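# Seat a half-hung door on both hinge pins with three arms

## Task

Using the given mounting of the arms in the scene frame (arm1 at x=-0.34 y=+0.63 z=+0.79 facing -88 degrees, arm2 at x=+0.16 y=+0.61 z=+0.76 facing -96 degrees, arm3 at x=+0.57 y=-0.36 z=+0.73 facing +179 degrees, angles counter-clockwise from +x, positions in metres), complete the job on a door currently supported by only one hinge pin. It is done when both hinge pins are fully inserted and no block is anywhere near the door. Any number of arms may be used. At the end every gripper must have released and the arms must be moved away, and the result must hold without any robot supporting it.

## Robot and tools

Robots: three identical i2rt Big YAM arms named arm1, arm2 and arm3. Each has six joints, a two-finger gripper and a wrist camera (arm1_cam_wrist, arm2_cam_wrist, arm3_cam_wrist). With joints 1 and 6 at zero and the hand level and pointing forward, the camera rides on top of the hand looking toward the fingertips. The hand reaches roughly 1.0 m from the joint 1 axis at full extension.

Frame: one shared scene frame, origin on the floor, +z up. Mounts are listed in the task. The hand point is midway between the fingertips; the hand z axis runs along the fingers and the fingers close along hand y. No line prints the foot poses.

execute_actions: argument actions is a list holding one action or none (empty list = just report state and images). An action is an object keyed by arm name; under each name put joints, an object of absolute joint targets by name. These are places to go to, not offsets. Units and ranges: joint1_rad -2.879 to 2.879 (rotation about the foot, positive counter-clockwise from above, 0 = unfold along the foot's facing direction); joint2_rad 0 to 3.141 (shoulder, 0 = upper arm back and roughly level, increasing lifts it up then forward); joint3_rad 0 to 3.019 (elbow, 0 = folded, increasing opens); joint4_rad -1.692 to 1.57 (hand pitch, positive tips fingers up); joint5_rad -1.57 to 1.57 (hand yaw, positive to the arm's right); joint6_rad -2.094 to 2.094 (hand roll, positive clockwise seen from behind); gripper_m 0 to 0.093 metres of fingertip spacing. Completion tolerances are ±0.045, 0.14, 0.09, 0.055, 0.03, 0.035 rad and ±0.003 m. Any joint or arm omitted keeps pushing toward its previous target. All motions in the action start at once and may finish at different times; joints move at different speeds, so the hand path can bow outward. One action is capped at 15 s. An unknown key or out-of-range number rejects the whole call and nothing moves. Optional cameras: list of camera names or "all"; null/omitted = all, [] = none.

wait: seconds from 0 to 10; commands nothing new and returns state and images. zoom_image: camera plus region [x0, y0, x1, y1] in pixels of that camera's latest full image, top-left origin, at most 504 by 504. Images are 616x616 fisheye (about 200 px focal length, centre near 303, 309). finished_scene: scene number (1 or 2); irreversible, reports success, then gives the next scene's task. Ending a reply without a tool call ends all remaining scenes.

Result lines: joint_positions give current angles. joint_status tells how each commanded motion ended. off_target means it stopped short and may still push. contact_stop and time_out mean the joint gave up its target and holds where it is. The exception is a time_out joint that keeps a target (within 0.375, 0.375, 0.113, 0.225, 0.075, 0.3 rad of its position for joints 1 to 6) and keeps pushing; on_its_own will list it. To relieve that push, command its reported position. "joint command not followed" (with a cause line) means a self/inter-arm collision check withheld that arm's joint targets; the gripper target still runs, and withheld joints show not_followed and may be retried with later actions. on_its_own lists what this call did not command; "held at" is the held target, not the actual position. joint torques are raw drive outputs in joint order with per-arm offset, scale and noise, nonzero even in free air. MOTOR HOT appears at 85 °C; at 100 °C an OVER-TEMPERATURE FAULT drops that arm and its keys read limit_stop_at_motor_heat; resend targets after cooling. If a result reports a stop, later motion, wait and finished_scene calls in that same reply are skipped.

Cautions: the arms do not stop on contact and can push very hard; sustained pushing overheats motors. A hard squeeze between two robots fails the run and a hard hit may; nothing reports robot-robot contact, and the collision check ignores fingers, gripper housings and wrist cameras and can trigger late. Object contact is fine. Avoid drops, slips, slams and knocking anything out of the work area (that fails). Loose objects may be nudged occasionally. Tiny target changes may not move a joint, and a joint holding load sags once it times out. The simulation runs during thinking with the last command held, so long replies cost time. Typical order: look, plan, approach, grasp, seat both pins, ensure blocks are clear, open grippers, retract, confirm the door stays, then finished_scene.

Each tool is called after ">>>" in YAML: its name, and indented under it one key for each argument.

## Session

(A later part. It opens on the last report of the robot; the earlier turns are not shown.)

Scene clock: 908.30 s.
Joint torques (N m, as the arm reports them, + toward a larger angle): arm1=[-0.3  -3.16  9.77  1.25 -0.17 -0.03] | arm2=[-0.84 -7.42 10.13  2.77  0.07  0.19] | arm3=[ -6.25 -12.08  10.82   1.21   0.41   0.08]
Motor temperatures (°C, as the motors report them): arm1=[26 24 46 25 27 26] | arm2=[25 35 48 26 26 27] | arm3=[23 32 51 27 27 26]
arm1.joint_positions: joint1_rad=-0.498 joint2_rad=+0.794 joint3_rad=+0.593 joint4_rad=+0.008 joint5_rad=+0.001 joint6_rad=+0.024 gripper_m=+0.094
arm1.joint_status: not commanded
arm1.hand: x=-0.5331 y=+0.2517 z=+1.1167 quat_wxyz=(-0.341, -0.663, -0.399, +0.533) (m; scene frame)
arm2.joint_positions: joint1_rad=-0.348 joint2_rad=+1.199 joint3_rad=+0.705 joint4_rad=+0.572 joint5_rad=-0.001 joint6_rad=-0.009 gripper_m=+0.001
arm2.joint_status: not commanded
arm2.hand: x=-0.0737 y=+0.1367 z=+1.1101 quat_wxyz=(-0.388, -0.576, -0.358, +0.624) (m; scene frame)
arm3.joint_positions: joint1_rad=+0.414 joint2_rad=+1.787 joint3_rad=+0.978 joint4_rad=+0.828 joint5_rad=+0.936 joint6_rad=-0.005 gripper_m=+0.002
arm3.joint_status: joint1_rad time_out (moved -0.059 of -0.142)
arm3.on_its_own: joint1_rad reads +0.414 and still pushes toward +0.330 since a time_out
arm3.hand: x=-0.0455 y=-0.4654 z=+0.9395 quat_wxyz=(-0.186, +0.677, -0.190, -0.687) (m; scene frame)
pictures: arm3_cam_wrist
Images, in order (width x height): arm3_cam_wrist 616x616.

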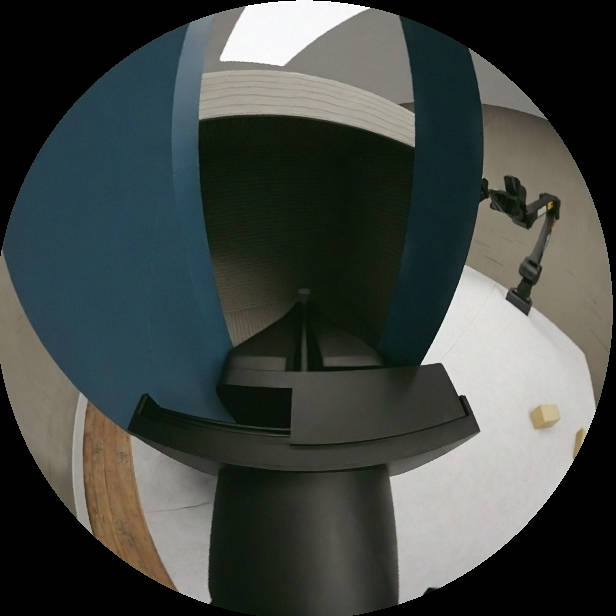

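>>> execute_actions:
  actions:
    - {"arm3":{"joints":{"joint1_rad":0.38,"joint2_rad":1.66,"joint3_rad":0.82,"joint4_rad":0.85}}}
  cameras: ["arm3_cam_wrist"]

Scene clock: 911.73 s.
Joint torques (N m, as the arm reports them, + toward a larger angle): arm1=[-0.2  -3.21  9.75  1.32 -0.17 -0.02] | arm2=[-0.2  -7.4  10.1   2.87  0.06  0.22] | arm3=[ -2.43 -11.19   6.95   2.18  -0.07   0.08]
Motor temperatures (°C, as the motors report them): arm1=[26 24 46 25 27 26] | arm2=[25 35 48 26 26 27] | arm3=[23 32 51 27 27 26]
arm1.joint_positions: joint1_rad=-0.498 joint2_rad=+0.794 joint3_rad=+0.593 joint4_rad=+0.008 joint5_rad=+0.001 joint6_rad=+0.024 gripper_m=+0.094
arm1.joint_status: not commanded
arm1.hand: x=-0.5331 y=+0.2517 z=+1.1167 quat_wxyz=(-0.341, -0.663, -0.399, +0.533) (m; scene frame)
arm2.joint_positions: joint1_rad=-0.348 joint2_rad=+1.199 joint3_rad=+0.705 joint4_rad=+0.572 joint5_rad=-0.001 joint6_rad=-0.009 gripper_m=+0.001
arm2.joint_status: not commanded
arm2.hand: x=-0.0737 y=+0.1367 z=+1.1101 quat_wxyz=(-0.388, -0.576, -0.358, +0.624) (m; scene frame)
arm3.joint_positions: joint1_rad=+0.412 joint2_rad=+1.669 joint3_rad=+0.821 joint4_rad=+0.833 joint5_rad=+0.948 joint6_rad=-0.001 gripper_m=+0.002
arm3.joint_status: all done
arm3.hand: x=+0.0050 y=-0.4417 z=+0.9382 quat_wxyz=(-0.197, +0.685, -0.189, -0.676) (m; scene frame)
pictures: arm3_cam_wrist
Images, in order (width x height): arm3_cam_wrist 616x616.

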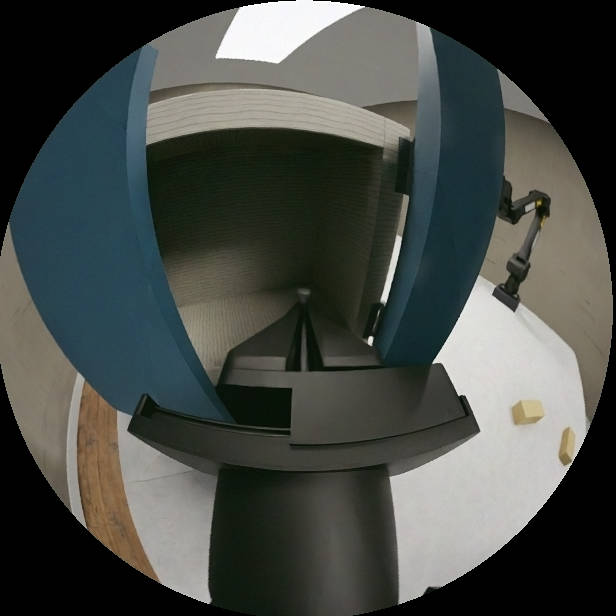

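Opening. Continue.

>>> execute_actions:
  actions:
    - {"arm3":{"joints":{"joint1_rad":0.27,"joint2_rad":1.52,"joint3_rad":0.66,"joint4_rad":0.86,"joint5_rad":0.85}}}
  cameras: ["arm3_cam_wrist"]

>>> execute_actions:
  actions:
    - {"arm3":{"joints":{"joint1_rad":0.1,"joint5_rad":0.6}}}
  cameras: ["arm3_cam_wrist","arm2_cam_wrist"]

Scene clock: 917.03 s.
Joint torques (N m, as the arm reports them, + toward a larger angle): arm1=[-0.39 -3.14  9.74  1.25 -0.17 -0.02] | arm2=[-0.3  -7.56 10.22  2.88  0.07  0.22] | arm3=[-5.78 -8.94  8.7   2.01 -0.47 -0.11]
Motor temperatures (°C, as the motors report them): arm1=[26 24 46 25 27 26] | arm2=[25 34 48 26 26 27] | arm3=[23 32 50 27 27 26]
arm1.joint_positions: joint1_rad=-0.498 joint2_rad=+0.794 joint3_rad=+0.593 joint4_rad=+0.008 joint5_rad=+0.001 joint6_rad=+0.024 gripper_m=+0.094
arm1.joint_status: not commanded
arm1.hand: x=-0.5331 y=+0.2517 z=+1.1167 quat_wxyz=(-0.341, -0.663, -0.399, +0.533) (m; scene frame)
arm2.joint_positions: joint1_rad=-0.348 joint2_rad=+1.199 joint3_rad=+0.705 joint4_rad=+0.572 joint5_rad=-0.001 joint6_rad=-0.009 gripper_m=+0.001
arm2.joint_status: not commanded
arm2.hand: x=-0.0737 y=+0.1367 z=+1.1101 quat_wxyz=(-0.388, -0.576, -0.358, +0.624) (m; scene frame)
arm3.joint_positions: joint1_rad=+0.347 joint2_rad=+1.520 joint3_rad=+0.637 joint4_rad=+0.847 joint5_rad=+0.859 joint6_rad=+0.013 gripper_m=+0.002
arm3.joint_status: joint1_rad time_out (moved -0.065 of -0.142); the others done
arm3.on_its_own: joint1_rad reads +0.347 and still pushes toward +0.270 since a time_out
arm3.hand: x=+0.0553 y=-0.3964 z=+0.9372 quat_wxyz=(-0.187, +0.692, -0.182, -0.673) (m; scene frame)
pictures: arm3_cam_wrist
Images, in order (width x height): arm3_cam_wrist 616x616.

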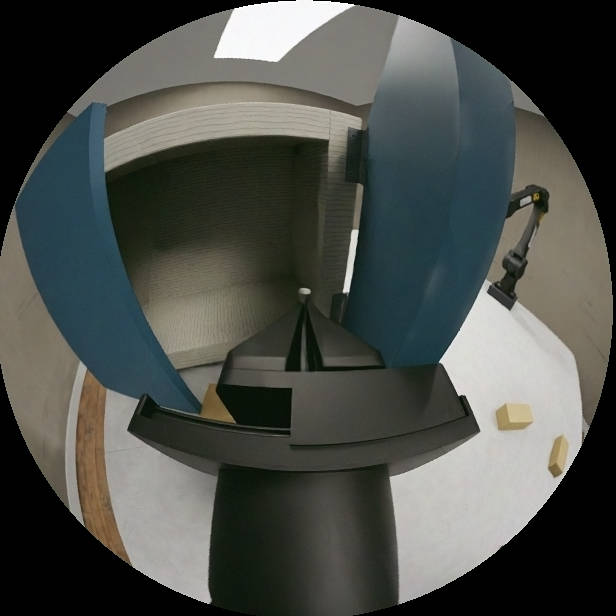

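not run: a stop came earlier in this reply.

>>> execute_actions:
  actions:
    - {"arm3":{"joints":{"joint1_rad":0.29,"joint2_rad":1.36,"joint3_rad":0.55,"joint4_rad":0.86,"joint5_rad":0.85}}}
  cameras: ["arm3_cam_wrist"]

Scene clock: 923.27 s.
Joint torques (N m, as the arm reports them, + toward a larger angle): arm1=[-0.4  -2.97  9.77  1.28 -0.17 -0.03] | arm2=[-0.6  -7.27 10.01  2.75  0.05  0.21] | arm3=[-0.35 -6.61  7.48  2.09 -0.17  0.01]
Motor temperatures (°C, as the motors report them): arm1=[26 24 46 25 27 26] | arm2=[25 34 48 26 26 27] | arm3=[23 32 50 27 26 26]
arm1.joint_positions: joint1_rad=-0.498 joint2_rad=+0.794 joint3_rad=+0.593 joint4_rad=+0.008 joint5_rad=+0.001 joint6_rad=+0.024 gripper_m=+0.094
arm1.joint_status: not commanded
arm1.hand: x=-0.5331 y=+0.2517 z=+1.1167 quat_wxyz=(-0.341, -0.663, -0.399, +0.533) (m; scene frame)
arm2.joint_positions: joint1_rad=-0.348 joint2_rad=+1.199 joint3_rad=+0.705 joint4_rad=+0.572 joint5_rad=-0.001 joint6_rad=-0.009 gripper_m=+0.001
arm2.joint_status: not commanded
arm2.hand: x=-0.0737 y=+0.1367 z=+1.1101 quat_wxyz=(-0.388, -0.576, -0.358, +0.624) (m; scene frame)
arm3.joint_positions: joint1_rad=+0.296 joint2_rad=+1.361 joint3_rad=+0.549 joint4_rad=+0.848 joint5_rad=+0.850 joint6_rad=+0.008 gripper_m=+0.002
arm3.joint_status: all done
arm3.hand: x=+0.0924 y=-0.3599 z=+0.9714 quat_wxyz=(-0.190, +0.667, -0.208, -0.690) (m; scene frame)
pictures: arm3_cam_wrist
Images, in order (width x height): arm3_cam_wrist 616x616.

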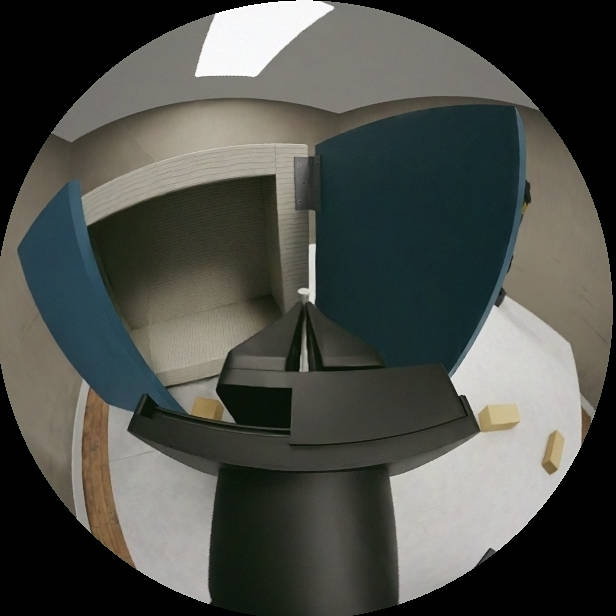

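>>> execute_actions:
  actions:
    - {"arm3":{"joints":{"joint1_rad":0.05,"joint5_rad":0.6}}}
  cameras: ["arm3_cam_wrist"]

>>> execute_actions:
  actions:
    - {"arm3":{"joints":{"joint1_rad":-0.2,"joint5_rad":0.3}}}

Scene clock: 928.47 s.
Joint torques (N m, as the arm reports them, + toward a larger angle): arm1=[-0.42 -3.08  9.77  1.3  -0.16 -0.03] | arm2=[-0.85 -7.54 10.06  2.68  0.06  0.2 ] | arm3=[ 0.03 -7.46  7.5   2.16 -0.31 -0.04]
Motor temperatures (°C, as the motors report them): arm1=[26 24 46 25 27 26] | arm2=[25 34 48 26 26 27] | arm3=[23 31 50 27 26 26]
arm1.joint_positions: joint1_rad=-0.498 joint2_rad=+0.794 joint3_rad=+0.593 joint4_rad=+0.008 joint5_rad=+0.001 joint6_rad=+0.024 gripper_m=+0.094
arm1.joint_status: not commanded
arm1.hand: x=-0.5331 y=+0.2517 z=+1.1167 quat_wxyz=(-0.341, -0.663, -0.399, +0.533) (m; scene frame)
arm2.joint_positions: joint1_rad=-0.348 joint2_rad=+1.199 joint3_rad=+0.705 joint4_rad=+0.572 joint5_rad=-0.001 joint6_rad=-0.009 gripper_m=+0.001
arm2.joint_status: not commanded
arm2.hand: x=-0.0737 y=+0.1367 z=+1.1101 quat_wxyz=(-0.388, -0.576, -0.358, +0.624) (m; scene frame)
arm3.joint_positions: joint1_rad=+0.051 joint2_rad=+1.361 joint3_rad=+0.549 joint4_rad=+0.848 joint5_rad=+0.604 joint6_rad=+0.006 gripper_m=+0.002
arm3.joint_status: all done
arm3.hand: x=+0.0792 y=-0.2766 z=+0.9725 quat_wxyz=(-0.193, +0.666, -0.204, -0.691) (m; scene frame)
pictures: arm3_cam_wrist
Images, in order (width x height): arm3_cam_wrist 616x616.

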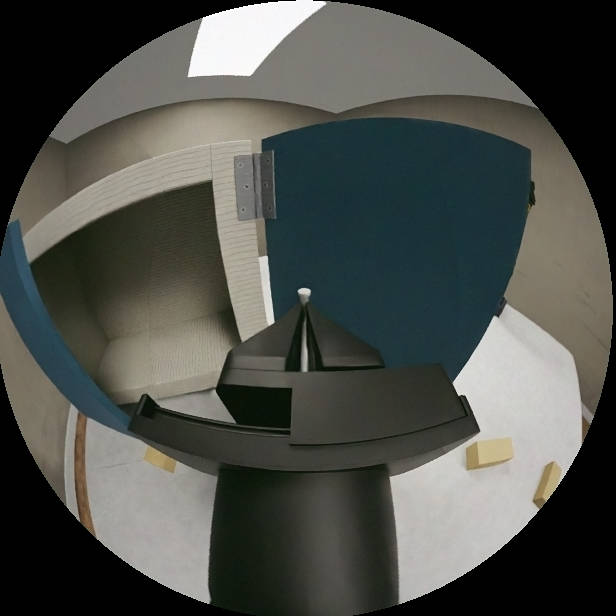

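Scene clock: 929.43 s.
Joint torques (N m, as the arm reports them, + toward a larger angle): arm1=[-0.2  -3.2   9.76  1.25 -0.17 -0.03] | arm2=[-0.57 -7.83  9.95  2.8   0.04  0.22] | arm3=[-0.14 -7.54  7.81  2.22 -0.25 -0.02]
Motor temperatures (°C, as the motors report them): arm1=[26 24 46 25 27 26] | arm2=[25 34 48 26 26 27] | arm3=[23 31 50 27 26 26]
arm1.joint_positions: joint1_rad=-0.498 joint2_rad=+0.794 joint3_rad=+0.593 joint4_rad=+0.008 joint5_rad=+0.001 joint6_rad=+0.024 gripper_m=+0.094
arm1.joint_status: not commanded
arm1.hand: x=-0.5331 y=+0.2517 z=+1.1167 quat_wxyz=(-0.341, -0.663, -0.399, +0.533) (m; scene frame)
arm2.joint_positions: joint1_rad=-0.348 joint2_rad=+1.199 joint3_rad=+0.705 joint4_rad=+0.572 joint5_rad=-0.001 joint6_rad=-0.009 gripper_m=+0.001
arm2.joint_status: not commanded
arm2.hand: x=-0.0737 y=+0.1367 z=+1.1101 quat_wxyz=(-0.388, -0.576, -0.358, +0.624) (m; scene frame)
arm3.joint_positions: joint1_rad=-0.195 joint2_rad=+1.361 joint3_rad=+0.549 joint4_rad=+0.848 joint5_rad=+0.304 joint6_rad=+0.006 gripper_m=+0.002
arm3.joint_status: all done
arm3.hand: x=+0.0820 y=-0.1999 z=+0.9733 quat_wxyz=(-0.178, +0.670, -0.182, -0.697) (m; scene frame)
pictures: arm1_cam_wrist, arm2_cam_wrist, arm3_cam_wrist
Images, in order (width x height): arm1_cam_wrist 616x616, arm2_cam_wrist 616x616, arm3_cam_wrist 616x616.

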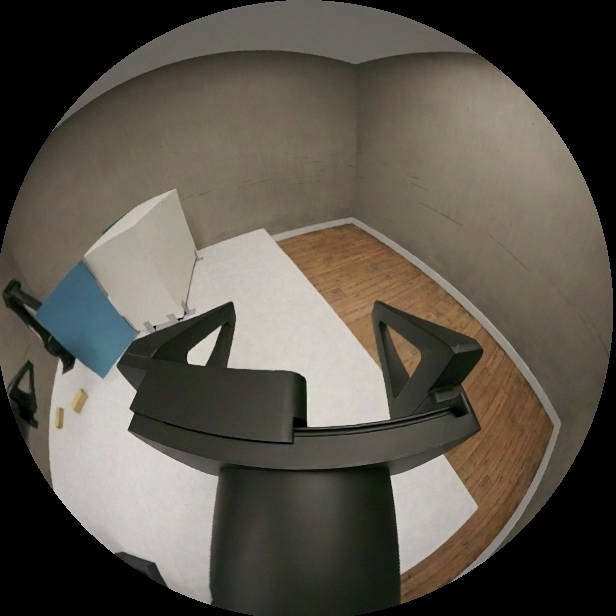

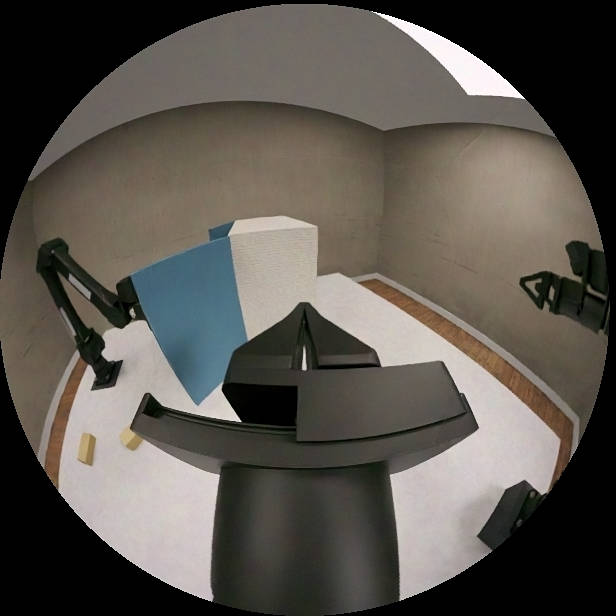

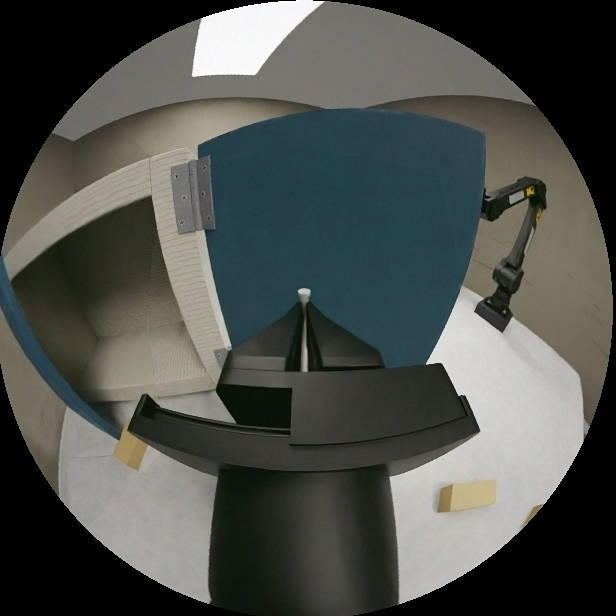

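>>> execute_actions:
  actions:
    - {"arm3":{"joints":{"joint1_rad":-0.38,"joint5_rad":0.1}}}
  cameras: []

>>> execute_actions:
  actions:
    - {"arm3":{"joints":{"joint2_rad":1.5,"joint3_rad":0.64,"joint4_rad":0.86}}}
  cameras: ["arm2_cam_wrist"]

>>> execute_actions:
  actions:
    - {"arm3":{"joints":{"joint2_rad":1.62,"joint3_rad":0.76,"joint4_rad":0.87,"joint5_rad":0}}}
  cameras: ["arm2_cam_wrist","arm3_cam_wrist"]

Scene clock: 936.87 s.
Joint torques (N m, as the arm reports them, + toward a larger angle): arm1=[-0.18 -3.03  9.74  1.31 -0.17 -0.03] | arm2=[-0.57 -7.12 10.17  2.79  0.02  0.22] | arm3=[-0.05 -7.8   7.62  2.15 -0.28 -0.01]
Motor temperatures (°C, as the motors report them): arm1=[26 24 46 25 27 26] | arm2=[25 34 48 26 26 27] | arm3=[23 31 49 27 26 26]
arm1.joint_positions: joint1_rad=-0.498 joint2_rad=+0.794 joint3_rad=+0.593 joint4_rad=+0.008 joint5_rad=+0.001 joint6_rad=+0.024 gripper_m=+0.094
arm1.joint_status: not commanded
arm1.hand: x=-0.5331 y=+0.2517 z=+1.1167 quat_wxyz=(-0.341, -0.663, -0.399, +0.533) (m; scene frame)
arm2.joint_positions: joint1_rad=-0.348 joint2_rad=+1.199 joint3_rad=+0.705 joint4_rad=+0.572 joint5_rad=-0.001 joint6_rad=-0.009 gripper_m=+0.001
arm2.joint_status: not commanded
arm2.hand: x=-0.0737 y=+0.1367 z=+1.1101 quat_wxyz=(-0.388, -0.576, -0.358, +0.624) (m; scene frame)
arm3.joint_positions: joint1_rad=-0.379 joint2_rad=+1.361 joint3_rad=+0.549 joint4_rad=+0.848 joint5_rad=+0.103 joint6_rad=+0.006 gripper_m=+0.002
arm3.joint_status: all done
arm3.hand: x=+0.0997 y=-0.1417 z=+0.9737 quat_wxyz=(-0.174, +0.672, -0.174, -0.698) (m; scene frame)
pictures: none
No camera images: the call's "cameras" was empty. Leave "cameras" out to get every camera's image.

Scene clock: 937.73 s.
Joint torques (N m, as the arm reports them, + toward a larger angle): arm1=[-0.32 -3.05  9.71  1.29 -0.17 -0.03] | arm2=[-0.64 -7.49 10.18  2.86  0.08  0.22] | arm3=[ 0.21 -8.98 10.36  2.21 -0.2  -0.03]
Motor temperatures (°C, as the motors report them): arm1=[26 24 46 25 27 26] | arm2=[25 34 48 26 26 27] | arm3=[23 31 49 27 26 26]
arm1.joint_positions: joint1_rad=-0.498 joint2_rad=+0.794 joint3_rad=+0.593 joint4_rad=+0.008 joint5_rad=+0.001 joint6_rad=+0.024 gripper_m=+0.094
arm1.joint_status: not commanded
arm1.hand: x=-0.5331 y=+0.2517 z=+1.1167 quat_wxyz=(-0.341, -0.663, -0.399, +0.533) (m; scene frame)
arm2.joint_positions: joint1_rad=-0.348 joint2_rad=+1.199 joint3_rad=+0.705 joint4_rad=+0.572 joint5_rad=-0.001 joint6_rad=-0.009 gripper_m=+0.001
arm2.joint_status: not commanded
arm2.hand: x=-0.0737 y=+0.1367 z=+1.1101 quat_wxyz=(-0.388, -0.576, -0.358, +0.624) (m; scene frame)
arm3.joint_positions: joint1_rad=-0.379 joint2_rad=+1.500 joint3_rad=+0.600 joint4_rad=+0.848 joint5_rad=+0.102 joint6_rad=+0.006 gripper_m=+0.002
arm3.joint_status: all done
arm3.hand: x=+0.0738 y=-0.1311 z=+0.9282 quat_wxyz=(-0.170, +0.703, -0.179, -0.668) (m; scene frame)
pictures: arm2_cam_wrist
Images, in order (width x height): arm2_cam_wrist 616x616.

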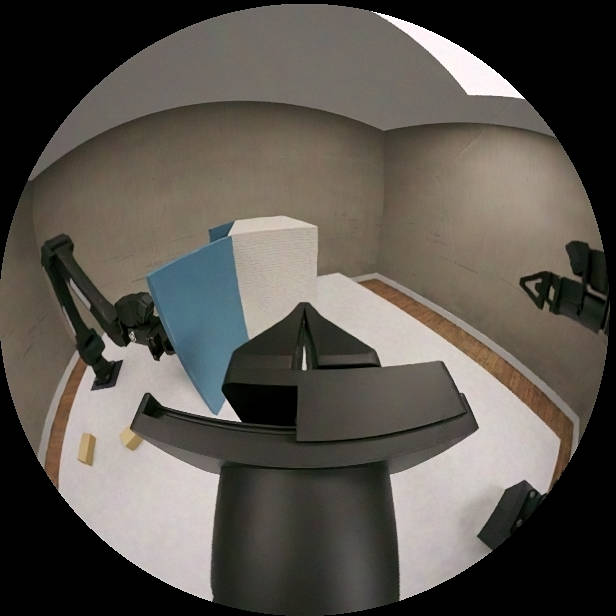

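Scene clock: 938.57 s.
Joint torques (N m, as the arm reports them, + toward a larger angle): arm1=[-0.48 -3.2   9.75  1.26 -0.17 -0.03] | arm2=[-0.51 -7.14 10.01  2.77  0.06  0.2 ] | arm3=[  0.06 -10.07  10.43   2.48  -0.28  -0.03]
Motor temperatures (°C, as the motors report them): arm1=[26 24 46 25 27 26] | arm2=[25 34 48 26 26 27] | arm3=[23 31 49 27 26 26]
arm1.joint_positions: joint1_rad=-0.498 joint2_rad=+0.794 joint3_rad=+0.593 joint4_rad=+0.008 joint5_rad=+0.001 joint6_rad=+0.024 gripper_m=+0.094
arm1.joint_status: not commanded
arm1.hand: x=-0.5331 y=+0.2517 z=+1.1167 quat_wxyz=(-0.341, -0.663, -0.399, +0.533) (m; scene frame)
arm2.joint_positions: joint1_rad=-0.348 joint2_rad=+1.199 joint3_rad=+0.705 joint4_rad=+0.572 joint5_rad=-0.001 joint6_rad=-0.009 gripper_m=+0.001
arm2.joint_status: not commanded
arm2.hand: x=-0.0737 y=+0.1367 z=+1.1101 quat_wxyz=(-0.388, -0.576, -0.358, +0.624) (m; scene frame)
arm3.joint_positions: joint1_rad=-0.379 joint2_rad=+1.615 joint3_rad=+0.721 joint4_rad=+0.851 joint5_rad=+0.003 joint6_rad=+0.006 gripper_m=+0.002
arm3.joint_status: all done
arm3.hand: x=+0.0244 y=-0.1289 z=+0.9247 quat_wxyz=(-0.135, +0.707, -0.145, -0.679) (m; scene frame)
pictures: arm2_cam_wrist, arm3_cam_wrist
Images, in order (width x height): arm2_cam_wrist 616x616, arm3_cam_wrist 616x616.

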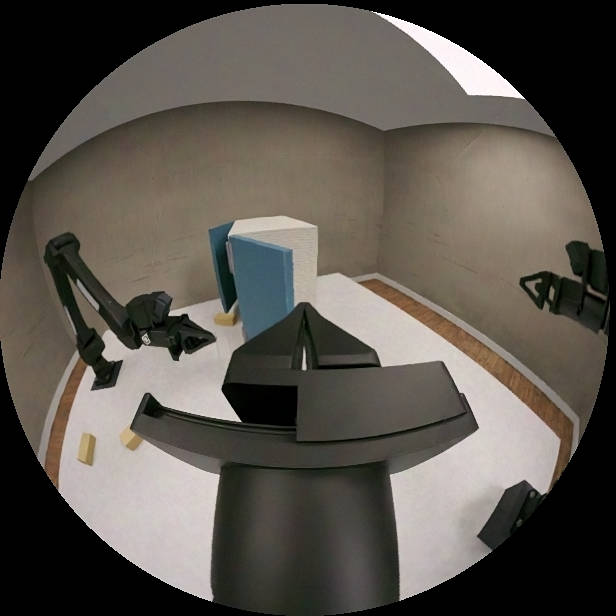

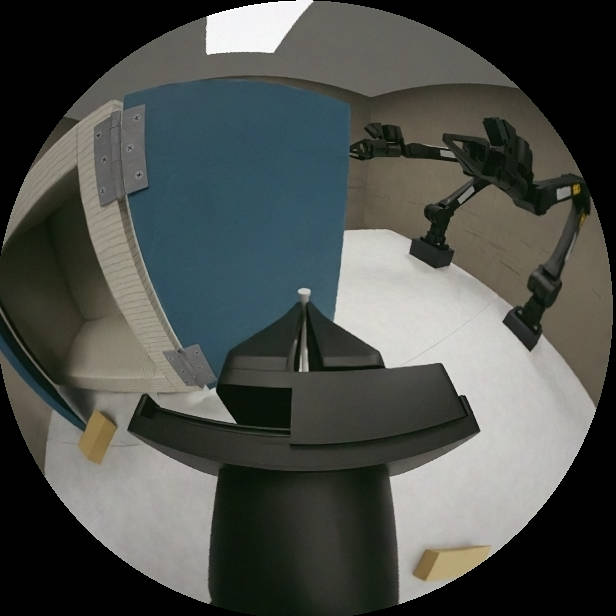

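>>> execute_actions:
  actions:
    - {"arm2":{"joints":{"joint1_rad":-0.31,"joint2_rad":1.5,"joint3_rad":0.82,"joint4_rad":0.7,"gripper_m":0.085}},"arm3":{"joints":{"joint1_rad":-0.3,"joint2_rad":1.45,"joint3_rad":0.62,"joint4_rad":0.86}}}
  cameras: ["arm2_cam_wrist"]

Scene clock: 945.57 s.
Joint torques (N m, as the arm reports them, + toward a larger angle): arm1=[-0.26 -3.12  9.76  1.34 -0.17 -0.03] | arm2=[ -0.25 -11.05  11.86   2.79   0.07   0.2 ] | arm3=[-0.09 -8.69  7.44  2.22 -0.19 -0.03]
Motor temperatures (°C, as the motors report them): arm1=[26 24 46 25 27 26] | arm2=[25 34 48 26 26 27] | arm3=[23 31 50 27 26 26]
arm1.joint_positions: joint1_rad=-0.498 joint2_rad=+0.794 joint3_rad=+0.593 joint4_rad=+0.008 joint5_rad=+0.001 joint6_rad=+0.024 gripper_m=+0.094
arm1.joint_status: not commanded
arm1.hand: x=-0.5331 y=+0.2517 z=+1.1167 quat_wxyz=(-0.341, -0.663, -0.399, +0.533) (m; scene frame)
arm2.joint_positions: joint1_rad=-0.317 joint2_rad=+1.507 joint3_rad=+0.789 joint4_rad=+0.677 joint5_rad=-0.001 joint6_rad=-0.008 gripper_m=+0.085
arm2.joint_status: all done
arm2.hand: x=-0.0867 y=+0.0655 z=+1.0154 quat_wxyz=(-0.376, -0.606, -0.390, +0.583) (m; scene frame)
arm3.joint_positions: joint1_rad=-0.300 joint2_rad=+1.451 joint3_rad=+0.620 joint4_rad=+0.851 joint5_rad=+0.002 joint6_rad=+0.006 gripper_m=+0.002
arm3.joint_status: all done
arm3.hand: x=+0.0498 y=-0.1866 z=+0.9644 quat_wxyz=(-0.111, +0.691, -0.113, -0.706) (m; scene frame)
pictures: arm2_cam_wrist
Images, in order (width x height): arm2_cam_wrist 616x616.

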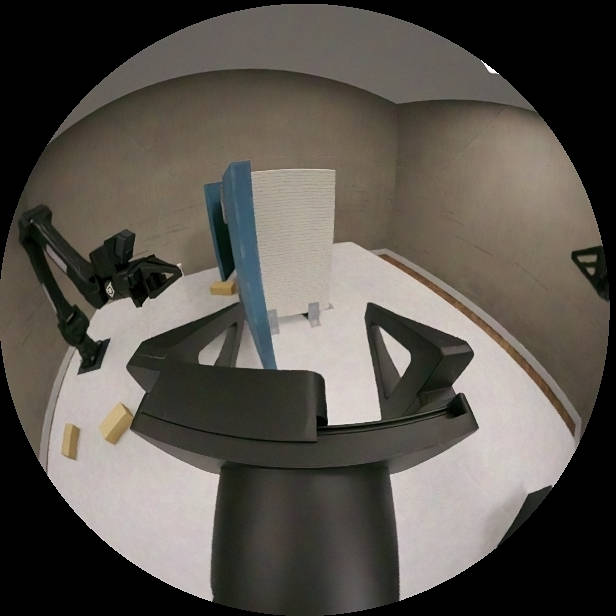

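>>> execute_actions:
  actions:
    - {"arm2":{"joints":{"joint1_rad":-0.285,"joint2_rad":1.7,"joint3_rad":1.03,"joint4_rad":0.69}}}
  cameras: ["arm2_cam_wrist"]

>>> execute_actions:
  actions:
    - {"arm2":{"joints":{"gripper_m":0.0}}}
  cameras: ["arm2_cam_wrist","arm3_cam_wrist"]

Scene clock: 951.77 s.
Joint torques (N m, as the arm reports them, + toward a larger angle): arm1=[-0.33 -3.23  9.77  1.32 -0.16 -0.03] | arm2=[  0.21 -13.33  12.89   2.3    0.11   0.17] | arm3=[-0.03 -8.64  7.48  2.   -0.2  -0.02]
Motor temperatures (°C, as the motors report them): arm1=[26 24 46 25 27 26] | arm2=[25 34 49 26 26 27] | arm3=[23 31 49 27 26 26]
arm1.joint_positions: joint1_rad=-0.498 joint2_rad=+0.794 joint3_rad=+0.593 joint4_rad=+0.008 joint5_rad=+0.001 joint6_rad=+0.024 gripper_m=+0.094
arm1.joint_status: not commanded
arm1.hand: x=-0.5331 y=+0.2517 z=+1.1167 quat_wxyz=(-0.341, -0.663, -0.399, +0.533) (m; scene frame)
arm2.joint_positions: joint1_rad=-0.292 joint2_rad=+1.692 joint3_rad=+0.986 joint4_rad=+0.677 joint5_rad=-0.002 joint6_rad=-0.008 gripper_m=+0.085
arm2.joint_status: all done
arm2.hand: x=-0.1014 y=-0.0076 z=+1.0077 quat_wxyz=(-0.386, -0.597, -0.396, +0.581) (m; scene frame)
arm3.joint_positions: joint1_rad=-0.300 joint2_rad=+1.451 joint3_rad=+0.620 joint4_rad=+0.851 joint5_rad=+0.002 joint6_rad=+0.006 gripper_m=+0.002
arm3.joint_status: not commanded
arm3.hand: x=+0.0498 y=-0.1866 z=+0.9644 quat_wxyz=(-0.111, +0.691, -0.113, -0.706) (m; scene frame)
pictures: arm2_cam_wrist
Images, in order (width x height): arm2_cam_wrist 616x616.

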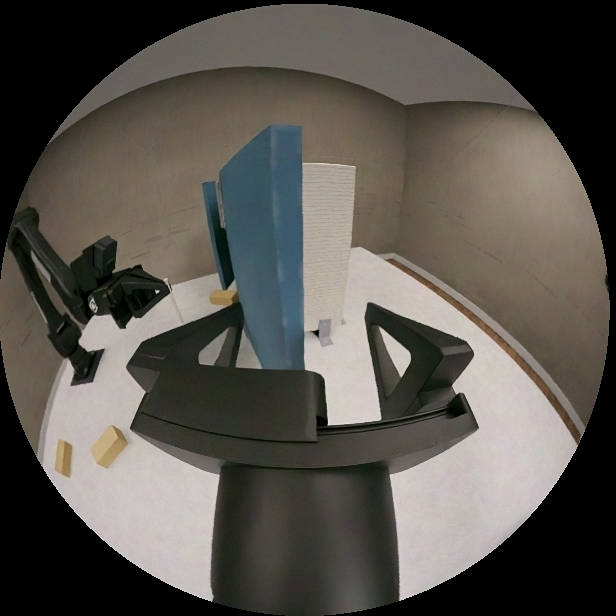

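Scene clock: 952.47 s.
Joint torques (N m, as the arm reports them, + toward a larger angle): arm1=[-0.35 -3.16  9.74  1.3  -0.16 -0.03] | arm2=[ -0.07 -13.23  13.08   2.28  -0.27   0.23] | arm3=[-0.14 -8.18  7.39  2.01 -0.13 -0.05]
Motor temperatures (°C, as the motors report them): arm1=[26 24 46 25 27 26] | arm2=[25 34 49 26 26 27] | arm3=[23 31 49 27 26 26]
arm1.joint_positions: joint1_rad=-0.498 joint2_rad=+0.794 joint3_rad=+0.593 joint4_rad=+0.008 joint5_rad=+0.001 joint6_rad=+0.024 gripper_m=+0.094
arm1.joint_status: not commanded
arm1.hand: x=-0.5331 y=+0.2517 z=+1.1167 quat_wxyz=(-0.341, -0.663, -0.399, +0.533) (m; scene frame)
arm2.joint_positions: joint1_rad=-0.293 joint2_rad=+1.692 joint3_rad=+0.986 joint4_rad=+0.677 joint5_rad=+0.007 joint6_rad=-0.008 gripper_m=+0.001
arm2.joint_status: all done
arm2.hand: x=-0.1032 y=-0.0068 z=+1.0077 quat_wxyz=(-0.383, -0.599, -0.393, +0.583) (m; scene frame)
arm3.joint_positions: joint1_rad=-0.300 joint2_rad=+1.451 joint3_rad=+0.620 joint4_rad=+0.851 joint5_rad=+0.002 joint6_rad=+0.006 gripper_m=+0.002
arm3.joint_status: not commanded
arm3.hand: x=+0.0498 y=-0.1866 z=+0.9644 quat_wxyz=(-0.111, +0.691, -0.113, -0.706) (m; scene frame)
pictures: arm2_cam_wrist, arm3_cam_wrist
Images, in order (width x height): arm2_cam_wrist 616x616, arm3_cam_wrist 616x616.

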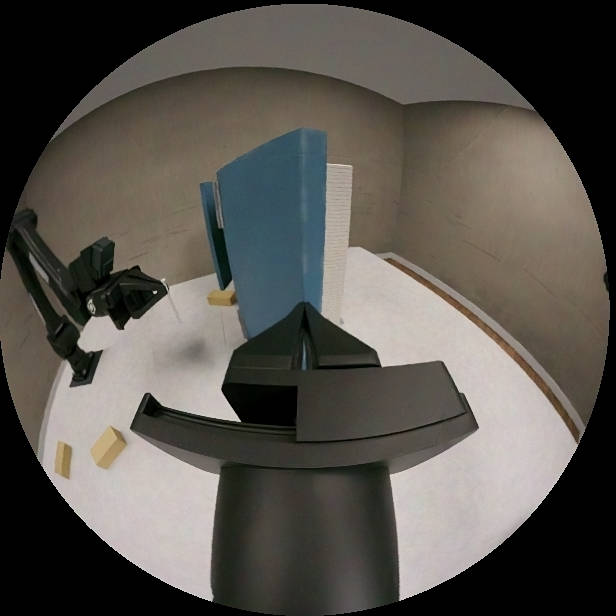

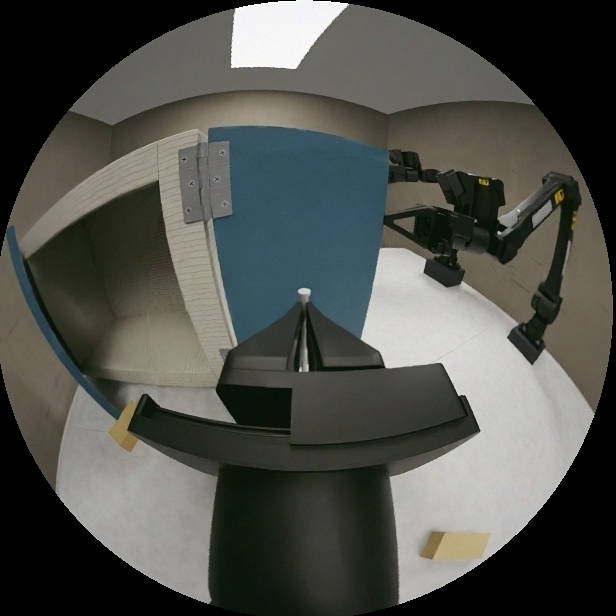

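>>> execute_actions:
  actions:
    - {"arm2":{"joints":{"gripper_m":0.085,"joint2_rad":1.62,"joint3_rad":0.93}}}
  cameras: []

>>> execute_actions:
  actions:
    - {"arm2":{"joints":{"joint1_rad":-0.335}}}
  cameras: ["arm2_cam_wrist"]

>>> execute_actions:
  actions:
    - {"arm2":{"joints":{"joint2_rad":1.79,"joint3_rad":1.16,"joint4_rad":0.69}}}
  cameras: ["arm2_cam_wrist"]

Scene clock: 962.43 s.
Joint torques (N m, as the arm reports them, + toward a larger angle): arm1=[-0.34 -3.15  9.75  1.29 -0.18 -0.03] | arm2=[  0.23 -13.11   9.25   2.37  -0.15   0.21] | arm3=[ 0.39 -8.8   7.35  1.98 -0.18 -0.02]
Motor temperatures (°C, as the motors report them): arm1=[26 24 46 25 27 26] | arm2=[25 35 49 26 26 27] | arm3=[23 31 49 27 26 26]
arm1.joint_positions: joint1_rad=-0.498 joint2_rad=+0.794 joint3_rad=+0.593 joint4_rad=+0.008 joint5_rad=+0.001 joint6_rad=+0.024 gripper_m=+0.094
arm1.joint_status: not commanded
arm1.hand: x=-0.5331 y=+0.2517 z=+1.1167 quat_wxyz=(-0.341, -0.663, -0.399, +0.533) (m; scene frame)
arm2.joint_positions: joint1_rad=-0.293 joint2_rad=+1.622 joint3_rad=+0.934 joint4_rad=+0.677 joint5_rad=+0.004 joint6_rad=-0.008 gripper_m=+0.085
arm2.joint_status: all done
arm2.hand: x=-0.0944 y=+0.0131 z=+1.0244 quat_wxyz=(-0.388, -0.593, -0.390, +0.588) (m; scene frame)
arm3.joint_positions: joint1_rad=-0.300 joint2_rad=+1.451 joint3_rad=+0.620 joint4_rad=+0.851 joint5_rad=+0.002 joint6_rad=+0.006 gripper_m=+0.002
arm3.joint_status: not commanded
arm3.hand: x=+0.0498 y=-0.1866 z=+0.9644 quat_wxyz=(-0.111, +0.691, -0.113, -0.706) (m; scene frame)
pictures: none
No camera images: the call's "cameras" was empty. Leave "cameras" out to get every camera's image.

Scene clock: 963.17 s.
Joint torques (N m, as the arm reports them, + toward a larger angle): arm1=[-0.37 -3.14  9.74  1.29 -0.16 -0.03] | arm2=[ -0.4  -12.77   9.28   2.3   -0.12   0.2 ] | arm3=[ 0.08 -8.47  7.39  2.03 -0.17 -0.02]
Motor temperatures (°C, as the motors report them): arm1=[26 24 46 25 27 26] | arm2=[25 35 49 26 26 27] | arm3=[23 31 49 27 26 26]
arm1.joint_positions: joint1_rad=-0.498 joint2_rad=+0.794 joint3_rad=+0.593 joint4_rad=+0.008 joint5_rad=+0.001 joint6_rad=+0.024 gripper_m=+0.094
arm1.joint_status: not commanded
arm1.hand: x=-0.5331 y=+0.2517 z=+1.1167 quat_wxyz=(-0.341, -0.663, -0.399, +0.533) (m; scene frame)
arm2.joint_positions: joint1_rad=-0.331 joint2_rad=+1.622 joint3_rad=+0.934 joint4_rad=+0.677 joint5_rad=+0.003 joint6_rad=-0.008 gripper_m=+0.085
arm2.joint_status: all done
arm2.hand: x=-0.1170 y=+0.0233 z=+1.0242 quat_wxyz=(-0.376, -0.600, -0.379, +0.595) (m; scene frame)
arm3.joint_positions: joint1_rad=-0.300 joint2_rad=+1.451 joint3_rad=+0.620 joint4_rad=+0.851 joint5_rad=+0.002 joint6_rad=+0.006 gripper_m=+0.002
arm3.joint_status: not commanded
arm3.hand: x=+0.0498 y=-0.1866 z=+0.9644 quat_wxyz=(-0.111, +0.691, -0.113, -0.706) (m; scene frame)
pictures: arm2_cam_wrist
Images, in order (width x height): arm2_cam_wrist 616x616.

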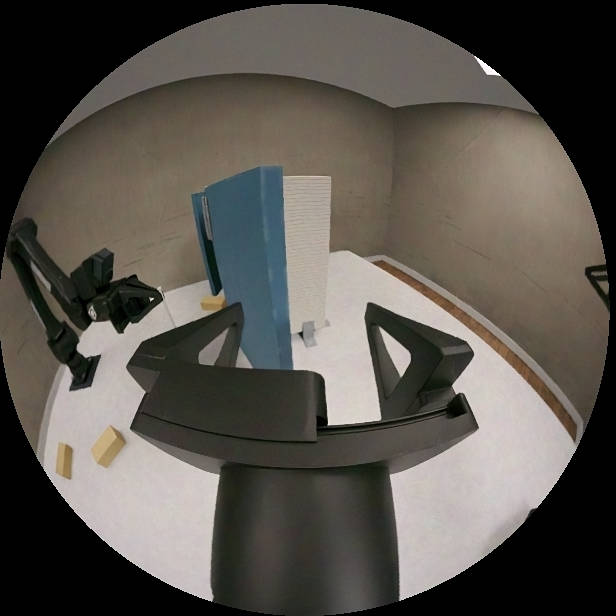

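Scene clock: 964.17 s.
Joint torques (N m, as the arm reports them, + toward a larger angle): arm1=[-0.34 -3.15  9.77  1.25 -0.17 -0.03] | arm2=[ -0.55 -15.1   13.49   2.23   0.03   0.23] | arm3=[ 0.02 -8.33  7.48  2.06 -0.2  -0.01]
Motor temperatures (°C, as the motors report them): arm1=[26 24 46 25 27 26] | arm2=[25 35 49 26 26 27] | arm3=[23 31 49 27 26 26]
arm1.joint_positions: joint1_rad=-0.498 joint2_rad=+0.794 joint3_rad=+0.593 joint4_rad=+0.008 joint5_rad=+0.001 joint6_rad=+0.024 gripper_m=+0.094
arm1.joint_status: not commanded
arm1.hand: x=-0.5331 y=+0.2517 z=+1.1167 quat_wxyz=(-0.341, -0.663, -0.399, +0.533) (m; scene frame)
arm2.joint_positions: joint1_rad=-0.332 joint2_rad=+1.789 joint3_rad=+1.113 joint4_rad=+0.677 joint5_rad=+0.000 joint6_rad=-0.007 gripper_m=+0.085
arm2.joint_status: all done
arm2.hand: x=-0.1440 y=-0.0348 z=+1.0115 quat_wxyz=(-0.380, -0.596, -0.377, +0.598) (m; scene frame)
arm3.joint_positions: joint1_rad=-0.300 joint2_rad=+1.451 joint3_rad=+0.620 joint4_rad=+0.851 joint5_rad=+0.002 joint6_rad=+0.006 gripper_m=+0.002
arm3.joint_status: not commanded
arm3.hand: x=+0.0498 y=-0.1866 z=+0.9644 quat_wxyz=(-0.111, +0.691, -0.113, -0.706) (m; scene frame)
pictures: arm2_cam_wrist
Images, in order (width x height): arm2_cam_wrist 616x616.

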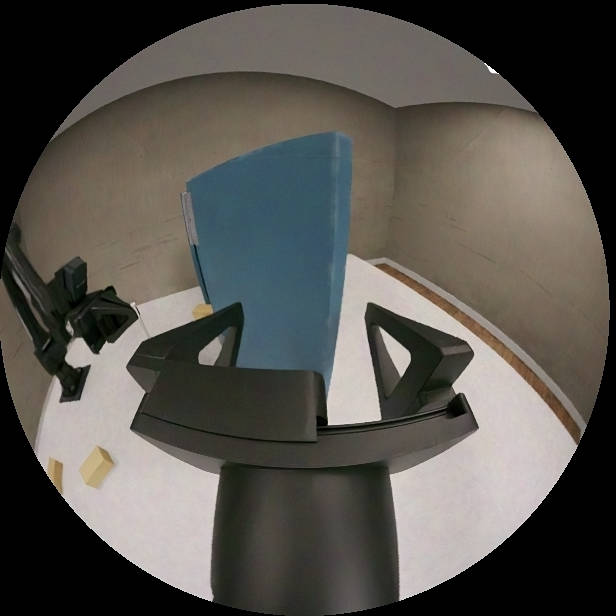

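>>> execute_actions:
  actions:
    - {"arm2":{"joints":{"joint1_rad":-0.4,"joint2_rad":1.74,"joint3_rad":1.08}}}
  cameras: ["arm2_cam_wrist"]

Scene clock: 970.30 s.
Joint torques (N m, as the arm reports them, + toward a larger angle): arm1=[-0.38 -3.    9.76  1.31 -0.17 -0.02] | arm2=[  0.05 -15.1    9.25   2.19   0.02   0.17] | arm3=[ 0.03 -8.47  7.39  2.06 -0.21 -0.01]
Motor temperatures (°C, as the motors report them): arm1=[26 24 46 25 27 26] | arm2=[25 35 50 26 26 27] | arm3=[23 31 48 27 26 26]
arm1.joint_positions: joint1_rad=-0.498 joint2_rad=+0.794 joint3_rad=+0.593 joint4_rad=+0.008 joint5_rad=+0.001 joint6_rad=+0.024 gripper_m=+0.094
arm1.joint_status: not commanded
arm1.hand: x=-0.5331 y=+0.2517 z=+1.1167 quat_wxyz=(-0.341, -0.663, -0.399, +0.533) (m; scene frame)
arm2.joint_positions: joint1_rad=-0.405 joint2_rad=+1.747 joint3_rad=+1.085 joint4_rad=+0.677 joint5_rad=+0.000 joint6_rad=-0.007 gripper_m=+0.085
arm2.joint_status: all done
arm2.hand: x=-0.1850 y=-0.0003 z=+1.0246 quat_wxyz=(-0.360, -0.606, -0.353, +0.616) (m; scene frame)
arm3.joint_positions: joint1_rad=-0.300 joint2_rad=+1.451 joint3_rad=+0.620 joint4_rad=+0.851 joint5_rad=+0.002 joint6_rad=+0.006 gripper_m=+0.002
arm3.joint_status: not commanded
arm3.hand: x=+0.0498 y=-0.1866 z=+0.9644 quat_wxyz=(-0.111, +0.691, -0.113, -0.706) (m; scene frame)
pictures: arm2_cam_wrist
Images, in order (width x height): arm2_cam_wrist 616x616.

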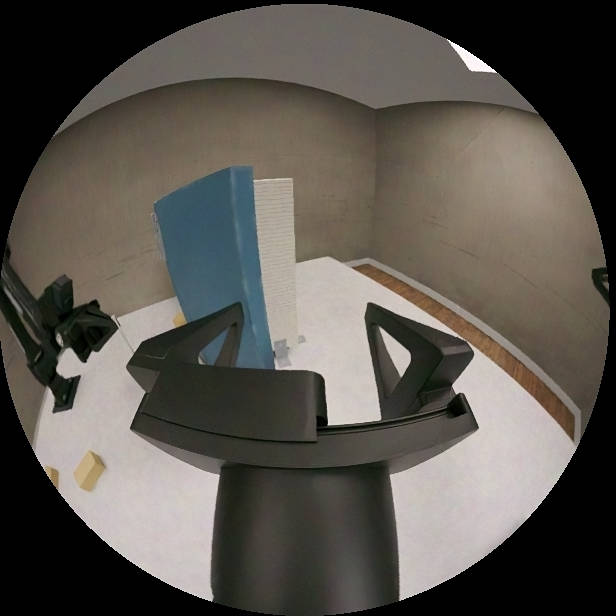

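>>> execute_actions:
  actions:
    - {"arm2":{"joints":{"joint1_rad":-0.37}}}
  cameras: []

>>> execute_actions:
  actions:
    - {"arm2":{"joints":{"joint2_rad":1.86,"joint3_rad":1.27}}}
  cameras: ["arm2_cam_wrist"]

Scene clock: 974.87 s.
Joint torques (N m, as the arm reports them, + toward a larger angle): arm1=[-0.57 -3.19  9.76  1.26 -0.16 -0.05] | arm2=[ -0.04 -15.21   9.3    2.25  -0.01   0.2 ] | arm3=[ 0.44 -8.63  7.36  2.16 -0.21 -0.01]
Motor temperatures (°C, as the motors report them): arm1=[26 24 46 25 27 26] | arm2=[25 35 49 26 26 27] | arm3=[23 31 48 27 26 26]
arm1.joint_positions: joint1_rad=-0.498 joint2_rad=+0.794 joint3_rad=+0.593 joint4_rad=+0.008 joint5_rad=+0.001 joint6_rad=+0.024 gripper_m=+0.094
arm1.joint_status: not commanded
arm1.hand: x=-0.5331 y=+0.2517 z=+1.1167 quat_wxyz=(-0.341, -0.663, -0.399, +0.533) (m; scene frame)
arm2.joint_positions: joint1_rad=-0.375 joint2_rad=+1.747 joint3_rad=+1.085 joint4_rad=+0.677 joint5_rad=+0.000 joint6_rad=-0.007 gripper_m=+0.085
arm2.joint_status: all done
arm2.hand: x=-0.1662 y=-0.0106 z=+1.0248 quat_wxyz=(-0.369, -0.600, -0.362, +0.610) (m; scene frame)
arm3.joint_positions: joint1_rad=-0.300 joint2_rad=+1.451 joint3_rad=+0.620 joint4_rad=+0.851 joint5_rad=+0.002 joint6_rad=+0.006 gripper_m=+0.002
arm3.joint_status: not commanded
arm3.hand: x=+0.0498 y=-0.1866 z=+0.9644 quat_wxyz=(-0.111, +0.691, -0.113, -0.706) (m; scene frame)
pictures: none
No camera images: the call's "cameras" was empty. Leave "cameras" out to get every camera's image.

Scene clock: 975.87 s.
Joint torques (N m, as the arm reports them, + toward a larger angle): arm1=[-0.36 -3.18  9.79  1.29 -0.16 -0.04] | arm2=[  0.54 -15.36  13.99   2.38   0.21   0.19] | arm3=[ 0.29 -8.6   7.42  2.06 -0.16 -0.01]
Motor temperatures (°C, as the motors report them): arm1=[26 24 46 25 27 26] | arm2=[25 35 49 26 26 27] | arm3=[23 31 48 27 26 26]
arm1.joint_positions: joint1_rad=-0.498 joint2_rad=+0.794 joint3_rad=+0.593 joint4_rad=+0.008 joint5_rad=+0.001 joint6_rad=+0.024 gripper_m=+0.094
arm1.joint_status: not commanded
arm1.hand: x=-0.5331 y=+0.2517 z=+1.1167 quat_wxyz=(-0.341, -0.663, -0.399, +0.533) (m; scene frame)
arm2.joint_positions: joint1_rad=-0.374 joint2_rad=+1.854 joint3_rad=+1.219 joint4_rad=+0.677 joint5_rad=-0.004 joint6_rad=-0.007 gripper_m=+0.085
arm2.joint_status: all done
arm2.hand: x=-0.1856 y=-0.0498 z=+1.0231 quat_wxyz=(-0.375, -0.591, -0.358, +0.618) (m; scene frame)
arm3.joint_positions: joint1_rad=-0.300 joint2_rad=+1.451 joint3_rad=+0.620 joint4_rad=+0.851 joint5_rad=+0.002 joint6_rad=+0.006 gripper_m=+0.002
arm3.joint_status: not commanded
arm3.hand: x=+0.0498 y=-0.1866 z=+0.9644 quat_wxyz=(-0.111, +0.691, -0.113, -0.706) (m; scene frame)
pictures: arm2_cam_wrist
Images, in order (width x height): arm2_cam_wrist 616x616.

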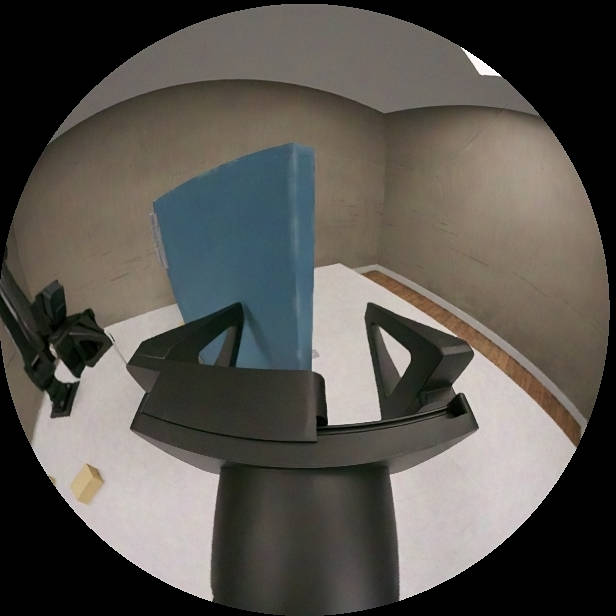

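>>> execute_actions:
  actions:
    - {"arm2":{"joints":{"joint1_rad":-0.27}}}
  cameras: ["arm2_cam_wrist"]

Scene clock: 980.30 s.
Joint torques (N m, as the arm reports them, + toward a larger angle): arm1=[-0.24 -3.04  9.76  1.25 -0.18 -0.02] | arm2=[ -0.36 -15.97  13.84   2.33  -0.14   0.16] | arm3=[ 0.07 -8.76  7.41  2.13 -0.21 -0.03]
Motor temperatures (°C, as the motors report them): arm1=[26 24 46 25 27 26] | arm2=[25 35 50 26 26 27] | arm3=[23 31 48 27 26 26]
arm1.joint_positions: joint1_rad=-0.498 joint2_rad=+0.794 joint3_rad=+0.593 joint4_rad=+0.008 joint5_rad=+0.001 joint6_rad=+0.024 gripper_m=+0.094
arm1.joint_status: not commanded
arm1.hand: x=-0.5331 y=+0.2517 z=+1.1167 quat_wxyz=(-0.341, -0.663, -0.399, +0.533) (m; scene frame)
arm2.joint_positions: joint1_rad=-0.272 joint2_rad=+1.854 joint3_rad=+1.221 joint4_rad=+0.677 joint5_rad=+0.003 joint6_rad=-0.007 gripper_m=+0.085
arm2.joint_status: all done
arm2.hand: x=-0.1178 y=-0.0817 z=+1.0250 quat_wxyz=(-0.405, -0.573, -0.385, +0.600) (m; scene frame)
arm3.joint_positions: joint1_rad=-0.300 joint2_rad=+1.451 joint3_rad=+0.620 joint4_rad=+0.851 joint5_rad=+0.002 joint6_rad=+0.006 gripper_m=+0.002
arm3.joint_status: not commanded
arm3.hand: x=+0.0498 y=-0.1866 z=+0.9644 quat_wxyz=(-0.111, +0.691, -0.113, -0.706) (m; scene frame)
pictures: arm2_cam_wrist
Images, in order (width x height): arm2_cam_wrist 616x616.

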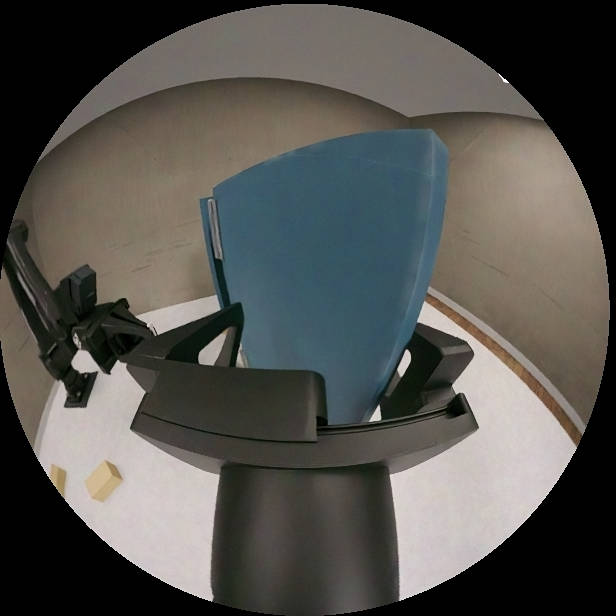

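>>> execute_actions:
  actions:
    - {"arm2":{"joints":{"gripper_m":0.0,"joint1_rad":-0.29,"joint5_rad":-0.1}}}
  cameras: ["arm2_cam_wrist"]

Scene clock: 985.27 s.
Joint torques (N m, as the arm reports them, + toward a larger angle): arm1=[-0.37 -2.98  9.76  1.28 -0.17 -0.02] | arm2=[  0.16 -14.8   14.88   2.39   1.56   0.3 ] | arm3=[ 0.22 -8.83  7.31  2.05 -0.19 -0.05]
Motor temperatures (°C, as the motors report them): arm1=[26 24 46 25 27 26] | arm2=[25 36 51 26 26 27] | arm3=[23 31 48 27 26 26]
arm1.joint_positions: joint1_rad=-0.498 joint2_rad=+0.794 joint3_rad=+0.593 joint4_rad=+0.008 joint5_rad=+0.001 joint6_rad=+0.024 gripper_m=+0.094
arm1.joint_status: not commanded
arm1.hand: x=-0.5331 y=+0.2517 z=+1.1167 quat_wxyz=(-0.341, -0.663, -0.399, +0.533) (m; scene frame)
arm2.joint_positions: joint1_rad=-0.298 joint2_rad=+1.843 joint3_rad=+1.208 joint4_rad=+0.678 joint5_rad=-0.135 joint6_rad=-0.014 gripper_m=+0.042
arm2.joint_status: joint5_rad time_out (moved -0.138 of -0.103); gripper_m off_target (ended at +0.042, target +0.000); the others done
arm2.on_its_own: joint5_rad reads -0.135 and still pushes toward -0.100 since a time_out
arm2.hand: x=-0.1114 y=-0.0784 z=+1.0261 quat_wxyz=(-0.434, -0.548, -0.420, +0.579) (m; scene frame)
arm3.joint_positions: joint1_rad=-0.300 joint2_rad=+1.451 joint3_rad=+0.620 joint4_rad=+0.851 joint5_rad=+0.002 joint6_rad=+0.006 gripper_m=+0.002
arm3.joint_status: not commanded
arm3.hand: x=+0.0498 y=-0.1866 z=+0.9644 quat_wxyz=(-0.111, +0.691, -0.113, -0.706) (m; scene frame)
pictures: arm2_cam_wrist
Images, in order (width x height): arm2_cam_wrist 616x616.

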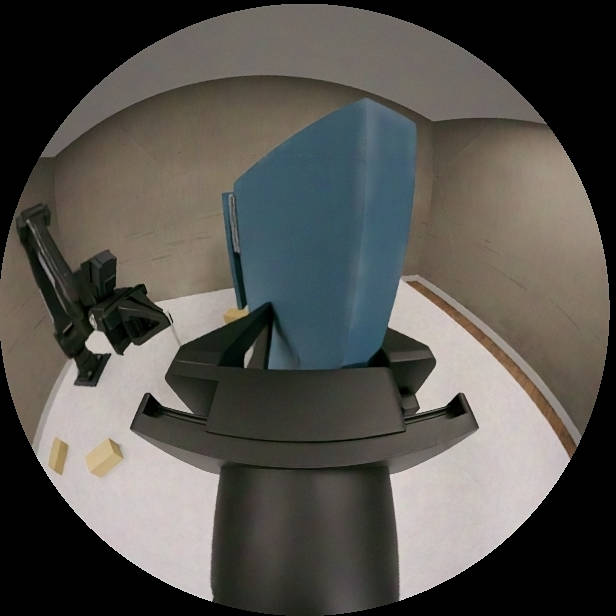

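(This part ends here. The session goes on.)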